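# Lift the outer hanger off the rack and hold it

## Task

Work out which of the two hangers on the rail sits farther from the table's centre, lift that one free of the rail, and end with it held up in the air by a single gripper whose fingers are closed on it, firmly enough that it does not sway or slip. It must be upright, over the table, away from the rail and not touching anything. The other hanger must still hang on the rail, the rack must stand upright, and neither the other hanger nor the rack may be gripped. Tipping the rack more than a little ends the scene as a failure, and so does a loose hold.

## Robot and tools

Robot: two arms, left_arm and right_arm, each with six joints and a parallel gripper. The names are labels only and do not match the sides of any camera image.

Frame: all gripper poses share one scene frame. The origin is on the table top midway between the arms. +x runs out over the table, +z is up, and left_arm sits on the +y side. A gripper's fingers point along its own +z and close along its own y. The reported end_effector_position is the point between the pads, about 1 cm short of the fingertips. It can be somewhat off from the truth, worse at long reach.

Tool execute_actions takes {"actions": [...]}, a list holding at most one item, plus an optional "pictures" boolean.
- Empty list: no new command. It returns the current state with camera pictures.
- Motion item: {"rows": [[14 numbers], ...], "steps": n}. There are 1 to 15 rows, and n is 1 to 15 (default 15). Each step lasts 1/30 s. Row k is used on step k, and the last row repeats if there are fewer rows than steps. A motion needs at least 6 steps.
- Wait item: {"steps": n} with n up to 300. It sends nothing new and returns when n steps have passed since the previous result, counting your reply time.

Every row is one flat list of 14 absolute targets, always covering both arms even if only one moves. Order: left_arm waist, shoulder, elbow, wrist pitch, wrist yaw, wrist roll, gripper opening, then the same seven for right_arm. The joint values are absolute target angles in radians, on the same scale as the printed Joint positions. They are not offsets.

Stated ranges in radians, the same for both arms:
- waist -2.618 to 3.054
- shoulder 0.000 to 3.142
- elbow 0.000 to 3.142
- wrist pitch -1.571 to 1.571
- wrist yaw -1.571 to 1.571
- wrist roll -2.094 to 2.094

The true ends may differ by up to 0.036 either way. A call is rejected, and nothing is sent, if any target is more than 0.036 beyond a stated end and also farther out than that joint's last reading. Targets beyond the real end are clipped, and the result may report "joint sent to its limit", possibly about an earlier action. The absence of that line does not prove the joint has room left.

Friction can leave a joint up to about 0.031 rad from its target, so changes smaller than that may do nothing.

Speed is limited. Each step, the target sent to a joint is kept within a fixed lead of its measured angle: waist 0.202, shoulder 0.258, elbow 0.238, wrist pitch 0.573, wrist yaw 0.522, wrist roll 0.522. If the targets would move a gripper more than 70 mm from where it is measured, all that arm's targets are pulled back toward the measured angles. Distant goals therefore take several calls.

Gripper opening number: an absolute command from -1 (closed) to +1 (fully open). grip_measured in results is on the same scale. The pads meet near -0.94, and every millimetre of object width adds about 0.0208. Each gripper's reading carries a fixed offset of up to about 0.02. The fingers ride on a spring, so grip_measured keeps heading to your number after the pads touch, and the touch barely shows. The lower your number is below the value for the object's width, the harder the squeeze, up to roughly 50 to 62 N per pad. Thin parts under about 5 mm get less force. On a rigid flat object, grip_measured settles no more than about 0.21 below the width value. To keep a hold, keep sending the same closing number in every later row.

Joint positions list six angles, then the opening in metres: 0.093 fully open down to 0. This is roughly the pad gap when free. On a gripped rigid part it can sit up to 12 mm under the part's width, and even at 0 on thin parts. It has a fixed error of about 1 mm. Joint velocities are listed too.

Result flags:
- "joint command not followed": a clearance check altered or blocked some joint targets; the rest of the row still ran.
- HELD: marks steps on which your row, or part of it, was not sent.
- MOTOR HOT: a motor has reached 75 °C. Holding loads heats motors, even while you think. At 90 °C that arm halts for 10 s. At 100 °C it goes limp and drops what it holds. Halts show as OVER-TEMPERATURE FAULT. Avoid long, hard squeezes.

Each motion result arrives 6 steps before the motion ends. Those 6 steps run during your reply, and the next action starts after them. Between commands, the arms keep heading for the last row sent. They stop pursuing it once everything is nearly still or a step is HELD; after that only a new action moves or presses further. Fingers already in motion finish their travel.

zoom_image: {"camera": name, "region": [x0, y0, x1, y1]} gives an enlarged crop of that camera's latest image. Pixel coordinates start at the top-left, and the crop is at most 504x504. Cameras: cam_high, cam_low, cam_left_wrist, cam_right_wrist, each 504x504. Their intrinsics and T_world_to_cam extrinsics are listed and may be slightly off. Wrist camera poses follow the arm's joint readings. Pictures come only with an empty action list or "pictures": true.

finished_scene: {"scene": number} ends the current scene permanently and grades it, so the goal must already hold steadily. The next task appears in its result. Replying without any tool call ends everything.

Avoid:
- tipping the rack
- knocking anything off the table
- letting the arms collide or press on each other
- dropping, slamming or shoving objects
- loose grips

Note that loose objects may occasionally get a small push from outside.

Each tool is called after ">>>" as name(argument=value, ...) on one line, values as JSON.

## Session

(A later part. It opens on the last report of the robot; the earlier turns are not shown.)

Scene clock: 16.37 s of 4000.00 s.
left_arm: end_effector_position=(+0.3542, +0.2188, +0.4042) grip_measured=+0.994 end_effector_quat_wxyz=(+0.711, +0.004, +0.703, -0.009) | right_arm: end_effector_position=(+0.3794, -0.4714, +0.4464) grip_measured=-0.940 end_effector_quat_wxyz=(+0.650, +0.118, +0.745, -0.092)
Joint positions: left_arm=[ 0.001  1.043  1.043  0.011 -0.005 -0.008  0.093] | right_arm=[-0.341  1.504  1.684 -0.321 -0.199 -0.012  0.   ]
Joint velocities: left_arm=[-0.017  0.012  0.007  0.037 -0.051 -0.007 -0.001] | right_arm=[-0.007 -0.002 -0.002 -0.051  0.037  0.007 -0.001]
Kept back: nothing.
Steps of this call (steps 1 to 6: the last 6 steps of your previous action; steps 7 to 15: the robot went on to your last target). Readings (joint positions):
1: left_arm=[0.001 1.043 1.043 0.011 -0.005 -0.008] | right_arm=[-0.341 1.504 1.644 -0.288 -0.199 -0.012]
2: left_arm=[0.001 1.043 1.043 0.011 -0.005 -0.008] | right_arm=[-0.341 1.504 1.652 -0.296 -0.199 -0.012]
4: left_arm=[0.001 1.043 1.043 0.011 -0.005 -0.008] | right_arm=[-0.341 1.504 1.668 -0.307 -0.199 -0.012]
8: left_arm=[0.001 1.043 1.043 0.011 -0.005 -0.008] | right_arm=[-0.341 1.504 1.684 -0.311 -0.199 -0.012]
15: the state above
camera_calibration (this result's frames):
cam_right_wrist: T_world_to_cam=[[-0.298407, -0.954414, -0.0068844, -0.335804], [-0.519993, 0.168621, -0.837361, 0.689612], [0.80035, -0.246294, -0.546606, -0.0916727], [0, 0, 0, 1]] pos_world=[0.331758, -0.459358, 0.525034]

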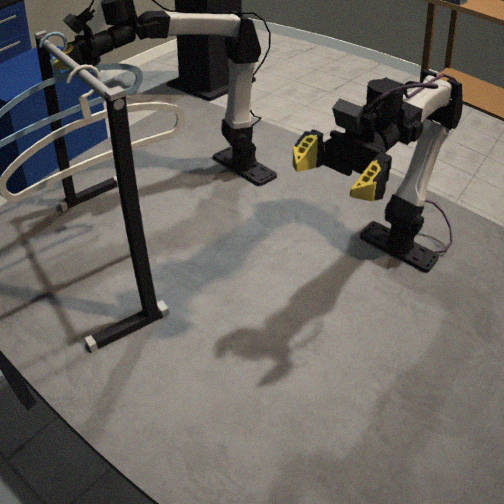

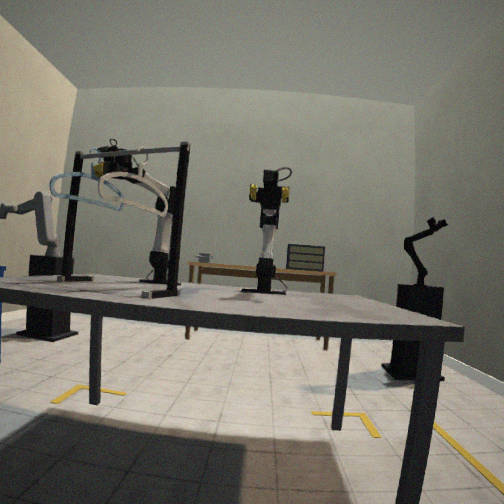

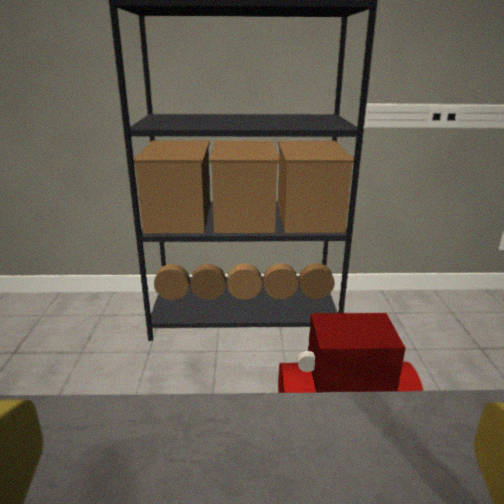

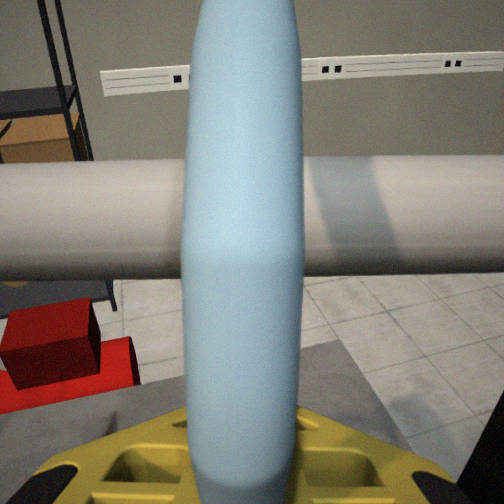

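>>> execute_actions(actions=[{"rows": [[0.001,1.043,1.043,0.011,-0.005,-0.008,1, -0.334,1.52,1.712,-0.30,-0.192,-0.012,-1],[0.001,1.043,1.043,0.011,-0.005,-0.008,1, -0.334,1.52,1.716,-0.28,-0.192,-0.012,-1],[0.001,1.043,1.043,0.011,-0.005,-0.008,1, -0.334,1.52,1.72,-0.27,-0.192,-0.012,-1]], "steps": 15}])

>>> execute_actions(actions=[{"steps": 10}], pictures=true)

>>> zoom_image(camera="cam_low", region=[50, 130, 150, 200])

Scene clock: 17.53 s of 4000.00 s.
left_arm: end_effector_position=(+0.3542, +0.2188, +0.4042) grip_measured=+0.994 end_effector_quat_wxyz=(+0.711, +0.004, +0.703, -0.009) | right_arm: end_effector_position=(+0.3800, -0.4718, +0.4523) grip_measured=-0.940 end_effector_quat_wxyz=(+0.659, +0.115, +0.737, -0.095)
Joint positions: left_arm=[ 0.001  1.043  1.043  0.011 -0.005 -0.008  0.093] | right_arm=[-0.341  1.504  1.684 -0.296 -0.199 -0.012  0.   ]
Joint velocities: left_arm=[-0.007  0.007  0.002  0.037 -0.022 -0.051 -0.   ] | right_arm=[-0.017 -0.017  0.017 -0.037 -0.007  0.022 -0.001]
Steps of this call (steps 1 to 15: the robot went on to your last target; steps 16 to 26: nothing new was sent; steps 27 to 35: the first 9 steps of this action). Readings (joint positions):
27: left_arm=[0.001 1.043 1.043 0.011 -0.005 -0.008] | right_arm=[-0.341 1.504 1.684 -0.323 -0.199 -0.012]
28: left_arm=[0.001 1.043 1.043 0.011 -0.005 -0.008] | right_arm=[-0.341 1.504 1.684 -0.321 -0.199 -0.012]
30: left_arm=[0.001 1.043 1.043 0.011 -0.005 -0.008] | right_arm=[-0.341 1.504 1.684 -0.312 -0.199 -0.012]
34: left_arm=[0.001 1.043 1.043 0.011 -0.005 -0.008] | right_arm=[-0.341 1.504 1.684 -0.298 -0.199 -0.012]
35: the state above

Scene clock: 17.87 s of 4000.00 s.
left_arm: end_effector_position=(+0.3542, +0.2188, +0.4042) grip_measured=+0.994 end_effector_quat_wxyz=(+0.711, +0.004, +0.703, -0.009) | right_arm: end_effector_position=(+0.3801, -0.4718, +0.4535) grip_measured=-0.940 end_effector_quat_wxyz=(+0.661, +0.114, +0.736, -0.096)
Joint positions: left_arm=[ 0.001  1.043  1.043  0.011 -0.005 -0.008  0.093] | right_arm=[-0.341  1.504  1.684 -0.291 -0.199 -0.012  0.   ]
Joint velocities: left_arm=[-0.007  0.007  0.012  0.037 -0.007  0.007  0.   ] | right_arm=[ 0.002 -0.012  0.002  0.051  0.066 -0.022  0.   ]
Kept back: nothing.
Steps of this call (steps 1 to 6: the last 6 steps of your previous action; steps 7 to 10: the robot went on to your last target). Readings (joint positions):
1: left_arm=[0.001 1.043 1.043 0.011 -0.005 -0.008] | right_arm=[-0.341 1.504 1.684 -0.295 -0.199 -0.012]
2: left_arm=[0.001 1.043 1.043 0.011 -0.005 -0.008] | right_arm=[-0.341 1.504 1.684 -0.294 -0.199 -0.012]
4: left_arm=[0.001 1.043 1.043 0.011 -0.005 -0.008] | right_arm=[-0.341 1.504 1.684 -0.293 -0.199 -0.012]
8: left_arm=[0.001 1.043 1.043 0.011 -0.005 -0.008] | right_arm=[-0.341 1.504 1.684 -0.292 -0.199 -0.012]
10: the state above
camera_calibration (this result's frames):
cam_right_wrist: T_world_to_cam=[[-0.298302, -0.954471, -0.00112286, -0.338608], [-0.497896, 0.156611, -0.852979, 0.689017], [0.814319, -0.253886, -0.521945, -0.108622], [0, 0, 0, 1]] pos_world=[0.330504, -0.458677, 0.530642]

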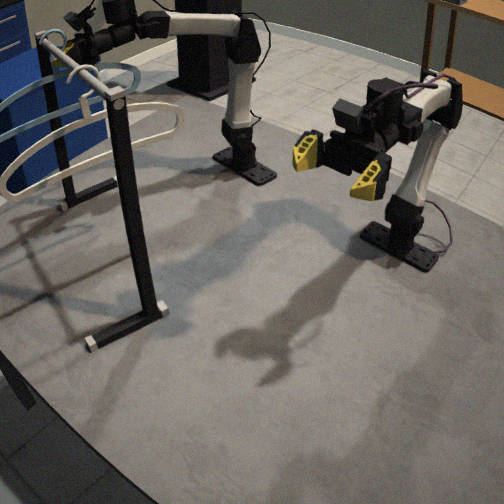

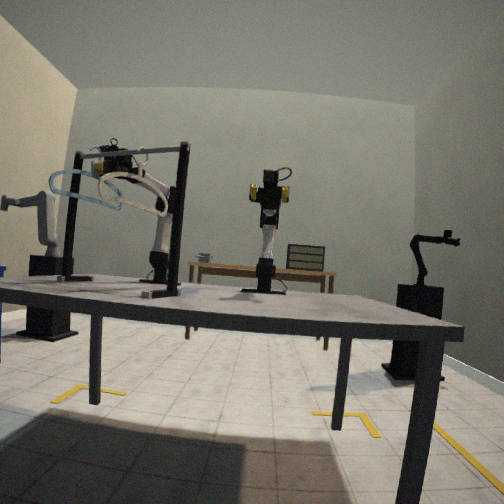

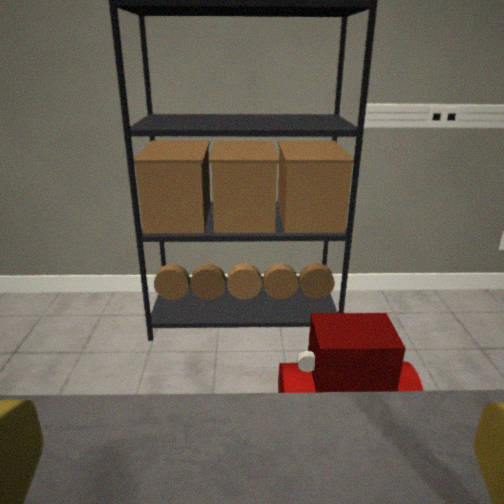

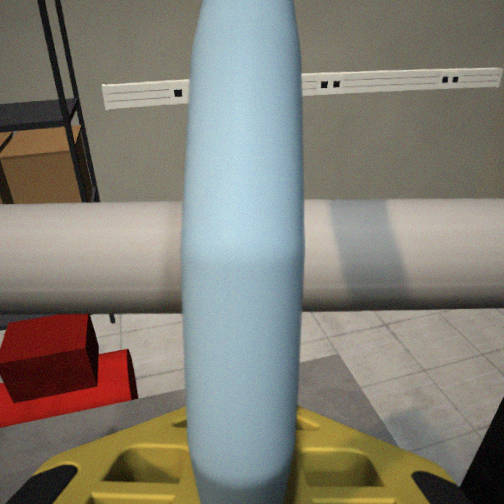

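Region (50, 130, 150, 200) of cam_low's 504x504 image, scaled by 5.040, with more detail than that image has; it fills the top 353 rows of this view, and the rest is white.

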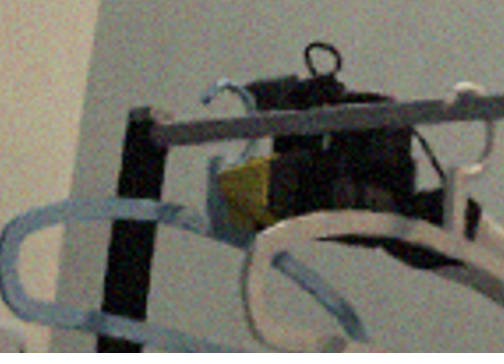

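>>> execute_actions(actions=[{"rows": [[0.001,1.043,1.043,0.011,-0.005,-0.008,1, -0.334,1.49,1.69,-0.295,-0.192,-0.012,-1],[0.001,1.043,1.043,0.011,-0.005,-0.008,1, -0.334,1.48,1.68,-0.305,-0.192,-0.012,-1],[0.001,1.043,1.043,0.011,-0.005,-0.008,1, -0.334,1.47,1.675,-0.315,-0.192,-0.012,-1],[0.001,1.043,1.043,0.011,-0.005,-0.008,1, -0.334,1.46,1.67,-0.325,-0.192,-0.012,-1],[0.001,1.043,1.043,0.011,-0.005,-0.008,1, -0.334,1.45,1.665,-0.333,-0.192,-0.012,-1],[0.001,1.043,1.043,0.011,-0.005,-0.008,1, -0.334,1.44,1.66,-0.34,-0.192,-0.012,-1],[0.001,1.043,1.043,0.011,-0.005,-0.008,1, -0.334,1.43,1.655,-0.346,-0.192,-0.012,-1],[0.001,1.043,1.043,0.011,-0.005,-0.008,1, -0.334,1.42,1.65,-0.352,-0.192,-0.012,-1],[0.001,1.043,1.043,0.011,-0.005,-0.008,1, -0.334,1.41,1.645,-0.358,-0.192,-0.012,-1],[0.001,1.043,1.043,0.011,-0.005,-0.008,1, -0.334,1.40,1.64,-0.364,-0.192,-0.012,-1],[0.001,1.043,1.043,0.011,-0.005,-0.008,1, -0.334,1.39,1.635,-0.37,-0.192,-0.012,-1],[0.001,1.043,1.043,0.011,-0.005,-0.008,1, -0.334,1.38,1.63,-0.37,-0.192,-0.012,-1],[0.001,1.043,1.043,0.011,-0.005,-0.008,1, -0.334,1.37,1.625,-0.37,-0.192,-0.012,-1]], "steps": 15}])

>>> execute_actions(actions=[{"steps": 12}], pictures=true)

>>> zoom_image(camera="cam_high", region=[0, 0, 160, 130])

Scene clock: 18.87 s of 4000.00 s.
left_arm: end_effector_position=(+0.3542, +0.2188, +0.4042) grip_measured=+0.994 end_effector_quat_wxyz=(+0.711, +0.004, +0.703, -0.009) | right_arm: end_effector_position=(+0.3645, -0.4634, +0.4609) grip_measured=-0.940 end_effector_quat_wxyz=(+0.660, +0.115, +0.737, -0.096)
Joint positions: left_arm=[ 0.001  1.043  1.043  0.011 -0.005 -0.008  0.093] | right_arm=[-0.341  1.454  1.676 -0.336 -0.198 -0.012  0.   ]
Joint velocities: left_arm=[-0.002 -0.002 -0.017 -0.081 -0.022 -0.066  0.   ] | right_arm=[ 0.002 -0.379 -0.115 -0.168  0.007  0.022 -0.001]
Steps of this call (steps 1 to 15: the robot went on to your last target; steps 16 to 21: nothing new was sent; steps 22 to 30: the first 9 steps of this action). Readings (joint positions):
22: left_arm=[0.001 1.043 1.043 0.011 -0.005 -0.008] | right_arm=[-0.341 1.504 1.684 -0.291 -0.199 -0.012]
23: left_arm=[0.001 1.043 1.043 0.011 -0.005 -0.008] | right_arm=[-0.341 1.504 1.684 -0.293 -0.199 -0.012]
25: left_arm=[0.001 1.043 1.043 0.011 -0.005 -0.008] | right_arm=[-0.341 1.500 1.684 -0.303 -0.198 -0.012]
29: left_arm=[0.001 1.043 1.043 0.011 -0.005 -0.008] | right_arm=[-0.341 1.467 1.680 -0.331 -0.198 -0.012]
30: the state above

Scene clock: 19.27 s of 4000.00 s.
left_arm: end_effector_position=(+0.3542, +0.2188, +0.4042) grip_measured=+0.994 end_effector_quat_wxyz=(+0.711, +0.004, +0.703, -0.009) | right_arm: end_effector_position=(+0.3420, -0.4512, +0.4765) grip_measured=-0.940 end_effector_quat_wxyz=(+0.669, +0.112, +0.728, -0.099)
Joint positions: left_arm=[ 0.001  1.043  1.043  0.011 -0.005 -0.008  0.093] | right_arm=[-0.341  1.378  1.656 -0.365 -0.198 -0.012  0.   ]
Joint velocities: left_arm=[ 0.007  0.007  0.002 -0.081  0.037 -0.022  0.   ] | right_arm=[ 0.012 -0.002 -0.027 -0.066  0.022  0.051 -0.   ]
Kept back: nothing.
Steps of this call (steps 1 to 6: the last 6 steps of your previous action; steps 7 to 12: the robot went on to your last target). Readings (joint positions):
1: left_arm=[0.001 1.043 1.043 0.011 -0.005 -0.008] | right_arm=[-0.341 1.440 1.671 -0.342 -0.198 -0.012]
2: left_arm=[0.001 1.043 1.043 0.011 -0.005 -0.008] | right_arm=[-0.341 1.427 1.668 -0.346 -0.198 -0.012]
4: left_arm=[0.001 1.043 1.043 0.011 -0.005 -0.008] | right_arm=[-0.341 1.403 1.660 -0.353 -0.198 -0.012]
8: left_arm=[0.001 1.043 1.043 0.011 -0.005 -0.008] | right_arm=[-0.341 1.379 1.656 -0.359 -0.198 -0.012]
12: the state above
camera_calibration (this result's frames):
cam_right_wrist: T_world_to_cam=[[-0.298688, -0.954345, 0.00341662, -0.332229], [-0.480294, 0.147225, -0.864663, 0.681797], [0.824684, -0.259905, -0.50234, -0.0759418], [0, 0, 0, 1]] pos_world=[0.290858, -0.437176, 0.552511]

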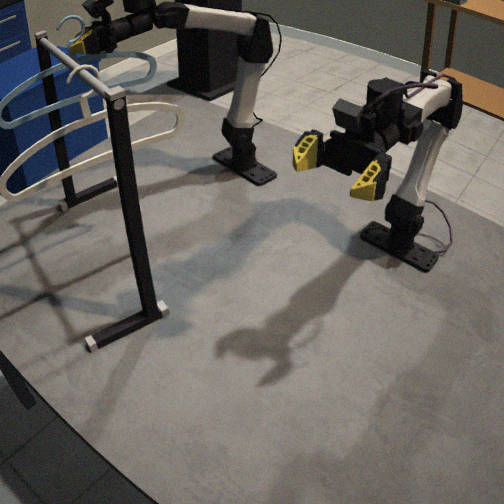

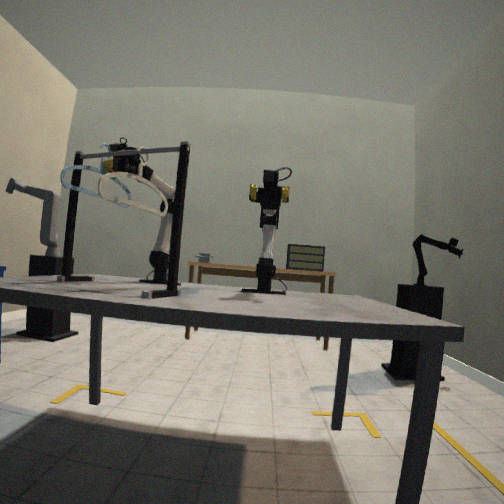

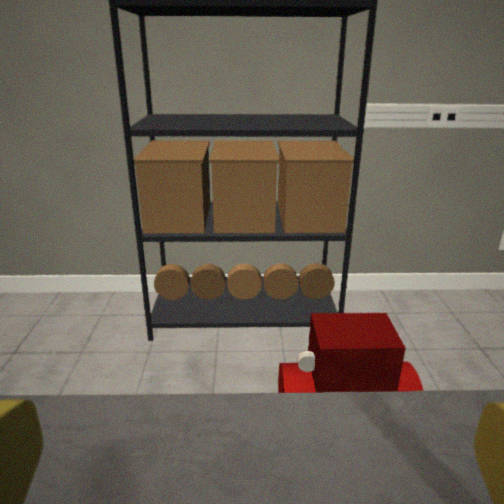

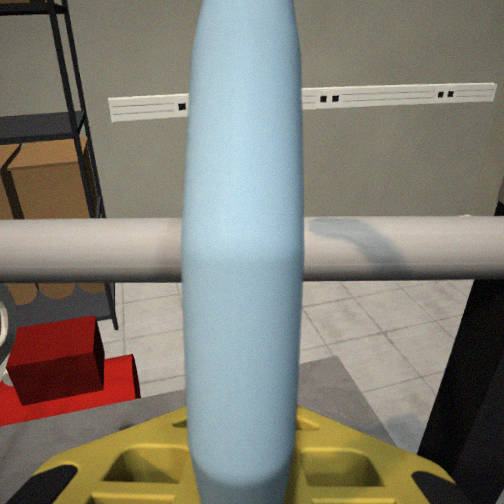

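Region (0, 0, 160, 130) of cam_high's 504x504 image, scaled by 3.150, with more detail than that image has; it fills the top 410 rows of this view, and the rest is white.

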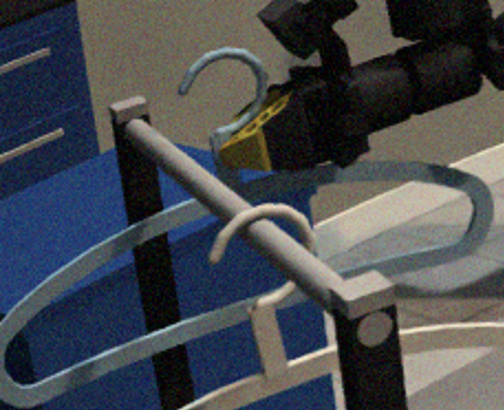

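>>> execute_actions(actions=[{"rows": [[0.001,1.043,1.043,0.011,-0.005,-0.008,1, -0.334,1.355,1.61,-0.378,-0.192,-0.012,-1],[0.001,1.043,1.043,0.011,-0.005,-0.008,1, -0.334,1.335,1.59,-0.386,-0.192,-0.012,-1],[0.001,1.043,1.043,0.011,-0.005,-0.008,1, -0.334,1.31,1.57,-0.396,-0.192,-0.012,-1],[0.001,1.043,1.043,0.011,-0.005,-0.008,1, -0.334,1.285,1.55,-0.406,-0.192,-0.012,-1],[0.001,1.043,1.043,0.011,-0.005,-0.008,1, -0.334,1.26,1.53,-0.416,-0.192,-0.012,-1],[0.001,1.043,1.043,0.011,-0.005,-0.008,1, -0.334,1.235,1.513,-0.426,-0.192,-0.012,-1],[0.001,1.043,1.043,0.011,-0.005,-0.008,1, -0.334,1.21,1.497,-0.437,-0.192,-0.012,-1],[0.001,1.043,1.043,0.011,-0.005,-0.008,1, -0.334,1.185,1.481,-0.448,-0.192,-0.012,-1],[0.001,1.043,1.043,0.011,-0.005,-0.008,1, -0.334,1.16,1.466,-0.46,-0.192,-0.012,-1],[0.001,1.043,1.043,0.011,-0.005,-0.008,1, -0.334,1.135,1.452,-0.472,-0.192,-0.012,-1],[0.001,1.043,1.043,0.011,-0.005,-0.008,1, -0.334,1.11,1.438,-0.485,-0.192,-0.012,-1],[0.001,1.043,1.043,0.011,-0.005,-0.008,1, -0.334,1.085,1.425,-0.498,-0.192,-0.012,-1],[0.001,1.043,1.043,0.011,-0.005,-0.008,1, -0.334,1.06,1.413,-0.512,-0.192,-0.012,-1],[0.001,1.043,1.043,0.011,-0.005,-0.008,1, -0.334,1.035,1.402,-0.528,-0.192,-0.012,-1],[0.001,1.043,1.043,0.011,-0.005,-0.008,1, -0.334,1.01,1.392,-0.545,-0.192,-0.012,-1]], "steps": 15}])

>>> execute_actions(actions=[{"rows": [[0.001,1.043,1.043,0.011,-0.005,-0.008,1, -0.334,0.985,1.385,-0.565,-0.192,-0.012,-1],[0.001,1.043,1.043,0.011,-0.005,-0.008,1, -0.334,0.96,1.38,-0.587,-0.192,-0.012,-1],[0.001,1.043,1.043,0.011,-0.005,-0.008,1, -0.334,0.935,1.376,-0.61,-0.192,-0.012,-1],[0.001,1.043,1.043,0.011,-0.005,-0.008,1, -0.334,0.91,1.373,-0.633,-0.192,-0.012,-1],[0.001,1.043,1.043,0.011,-0.005,-0.008,1, -0.334,0.885,1.37,-0.657,-0.192,-0.012,-1],[0.001,1.043,1.043,0.011,-0.005,-0.008,1, -0.334,0.86,1.37,-0.681,-0.192,-0.012,-1],[0.001,1.043,1.043,0.011,-0.005,-0.008,1, -0.334,0.835,1.37,-0.705,-0.192,-0.012,-1],[0.001,1.043,1.043,0.011,-0.005,-0.008,1, -0.334,0.81,1.37,-0.73,-0.192,-0.012,-1],[0.001,1.043,1.043,0.011,-0.005,-0.008,1, -0.334,0.785,1.37,-0.755,-0.192,-0.012,-1],[0.001,1.043,1.043,0.011,-0.005,-0.008,1, -0.334,0.76,1.37,-0.775,-0.192,-0.012,-1],[0.001,1.043,1.043,0.011,-0.005,-0.008,1, -0.334,0.74,1.37,-0.79,-0.192,-0.012,-1],[0.001,1.043,1.043,0.011,-0.005,-0.008,1, -0.334,0.72,1.37,-0.805,-0.192,-0.012,-1],[0.001,1.043,1.043,0.011,-0.005,-0.008,1, -0.334,0.71,1.37,-0.815,-0.192,-0.012,-1],[0.001,1.043,1.043,0.011,-0.005,-0.008,1, -0.334,0.70,1.37,-0.82,-0.192,-0.012,-1]], "steps": 15}])

>>> execute_actions(actions=[{"steps": 15}], pictures=true)

Scene clock: 20.83 s of 4000.00 s.
left_arm: end_effector_position=(+0.3542, +0.2188, +0.4042) grip_measured=+0.994 end_effector_quat_wxyz=(+0.711, +0.004, +0.703, -0.009) | right_arm: end_effector_position=(+0.3081, -0.4329, +0.4491) grip_measured=-0.940 end_effector_quat_wxyz=(+0.644, +0.120, +0.750, -0.090)
Joint positions: left_arm=[ 0.001  1.043  1.043  0.011 -0.005 -0.008  0.093] | right_arm=[-0.341  1.233  1.506 -0.43  -0.197 -0.012  0.   ]
Joint velocities: left_arm=[ 0.002  0.012 -0.007 -0.051 -0.051 -0.11   0.   ] | right_arm=[-0.012 -0.759 -0.437 -0.33  -0.081 -0.022 -0.001]
Steps of this call (steps 1 to 30: the robot went on to your last target; steps 31 to 38: nothing new was sent; steps 39 to 47: the first 9 steps of this action). Readings (joint positions):
39: left_arm=[0.001 1.043 1.043 0.011 -0.005 -0.008] | right_arm=[-0.341 1.377 1.652 -0.369 -0.198 -0.012]
40: left_arm=[0.001 1.043 1.043 0.011 -0.005 -0.008] | right_arm=[-0.341 1.372 1.642 -0.369 -0.198 -0.012]
42: left_arm=[0.001 1.043 1.043 0.011 -0.005 -0.008] | right_arm=[-0.341 1.346 1.605 -0.376 -0.198 -0.012]
46: left_arm=[0.001 1.043 1.043 0.011 -0.005 -0.008] | right_arm=[-0.341 1.259 1.522 -0.419 -0.197 -0.012]
47: the state above

Scene clock: 21.33 s of 4000.00 s.
left_arm: end_effector_position=(+0.3542, +0.2188, +0.4042) grip_measured=+0.994 end_effector_quat_wxyz=(+0.711, +0.004, +0.703, -0.009) | right_arm: end_effector_position=(+0.1961, -0.3720, +0.4628) grip_measured=-0.940 end_effector_quat_wxyz=(+0.660, +0.115, +0.737, -0.096)
Joint positions: left_arm=[ 0.001  1.043  1.043  0.011 -0.005 -0.008  0.093] | right_arm=[-0.341  0.847  1.394 -0.66  -0.197 -0.012  0.   ]
Joint velocities: left_arm=[ 0.002  0.007  0.002  0.007  0.037  0.066 -0.001] | right_arm=[ 0.002 -0.701  0.012 -0.667  0.022  0.022 -0.   ]
Steps of this call (steps 1 to 6: the last 6 steps of your previous action; steps 7 to 15: the first 9 steps of this action). Readings (joint positions):
7: left_arm=[0.001 1.043 1.043 0.011 -0.005 -0.008] | right_arm=[-0.341 1.041 1.426 -0.503 -0.197 -0.012]
8: left_arm=[0.001 1.043 1.043 0.011 -0.005 -0.008] | right_arm=[-0.341 1.016 1.418 -0.518 -0.197 -0.012]
10: left_arm=[0.001 1.043 1.043 0.011 -0.005 -0.008] | right_arm=[-0.341 0.967 1.406 -0.553 -0.197 -0.012]
14: left_arm=[0.001 1.043 1.043 0.011 -0.005 -0.008] | right_arm=[-0.341 0.872 1.394 -0.638 -0.197 -0.012]
15: the state above

Scene clock: 21.83 s of 4000.00 s.
left_arm: end_effector_position=(+0.3542, +0.2188, +0.4042) grip_measured=+0.994 end_effector_quat_wxyz=(+0.711, +0.004, +0.703, -0.009) | right_arm: end_effector_position=(+0.1478, -0.3458, +0.4578) grip_measured=-0.940 end_effector_quat_wxyz=(+0.657, +0.116, +0.739, -0.095)
Joint positions: left_arm=[ 0.001  1.043  1.043  0.011 -0.005 -0.008  0.093] | right_arm=[-0.341  0.701  1.394 -0.813 -0.197 -0.012  0.   ]
Joint velocities: left_arm=[-0.012  0.002 -0.002 -0.022 -0.007 -0.037  0.   ] | right_arm=[-0.002 -0.002 -0.017 -0.081 -0.037  0.007  0.001]
Kept back: nothing.
Steps of this call (steps 1 to 6: the last 6 steps of your previous action; steps 7 to 15: the robot went on to your last target). Readings (joint positions):
1: left_arm=[0.001 1.043 1.043 0.011 -0.005 -0.008] | right_arm=[-0.341 0.823 1.394 -0.683 -0.197 -0.012]
2: left_arm=[0.001 1.043 1.043 0.011 -0.005 -0.008] | right_arm=[-0.341 0.798 1.394 -0.704 -0.197 -0.012]
4: left_arm=[0.001 1.043 1.043 0.011 -0.005 -0.008] | right_arm=[-0.341 0.751 1.394 -0.740 -0.197 -0.012]
8: left_arm=[0.001 1.043 1.043 0.011 -0.005 -0.008] | right_arm=[-0.341 0.702 1.394 -0.783 -0.197 -0.012]
15: the state above
camera_calibration (this result's frames):
cam_right_wrist: T_world_to_cam=[[-0.299404, -0.954122, -0.0028351, -0.286526], [-0.504896, 0.160956, -0.848041, 0.557556], [0.809591, -0.252475, -0.529923, 0.119674], [0, 0, 0, 1]] pos_world=[0.0988333, -0.332908, 0.535436]

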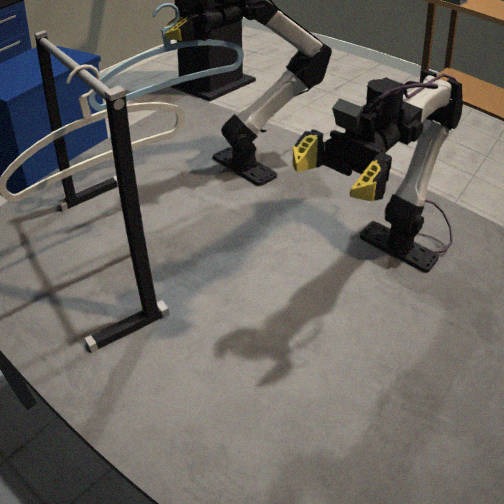

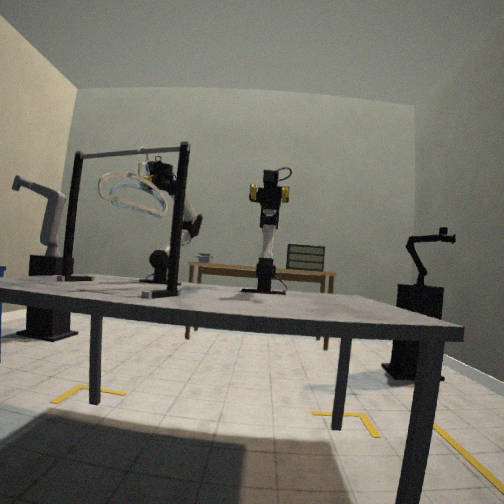

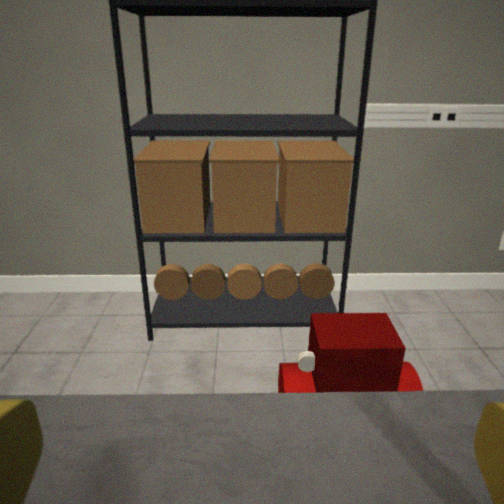

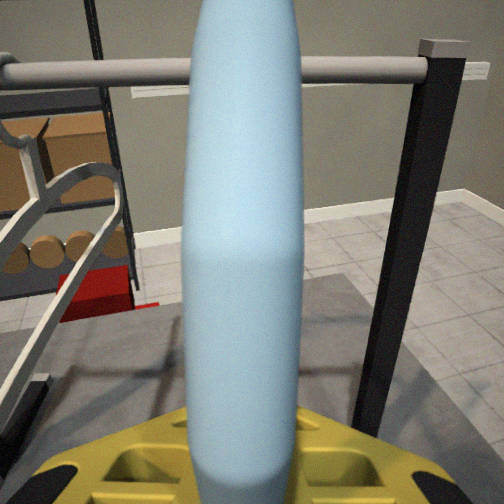

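>>> finished_scene(scene=1)

The scene is finished: the task was done.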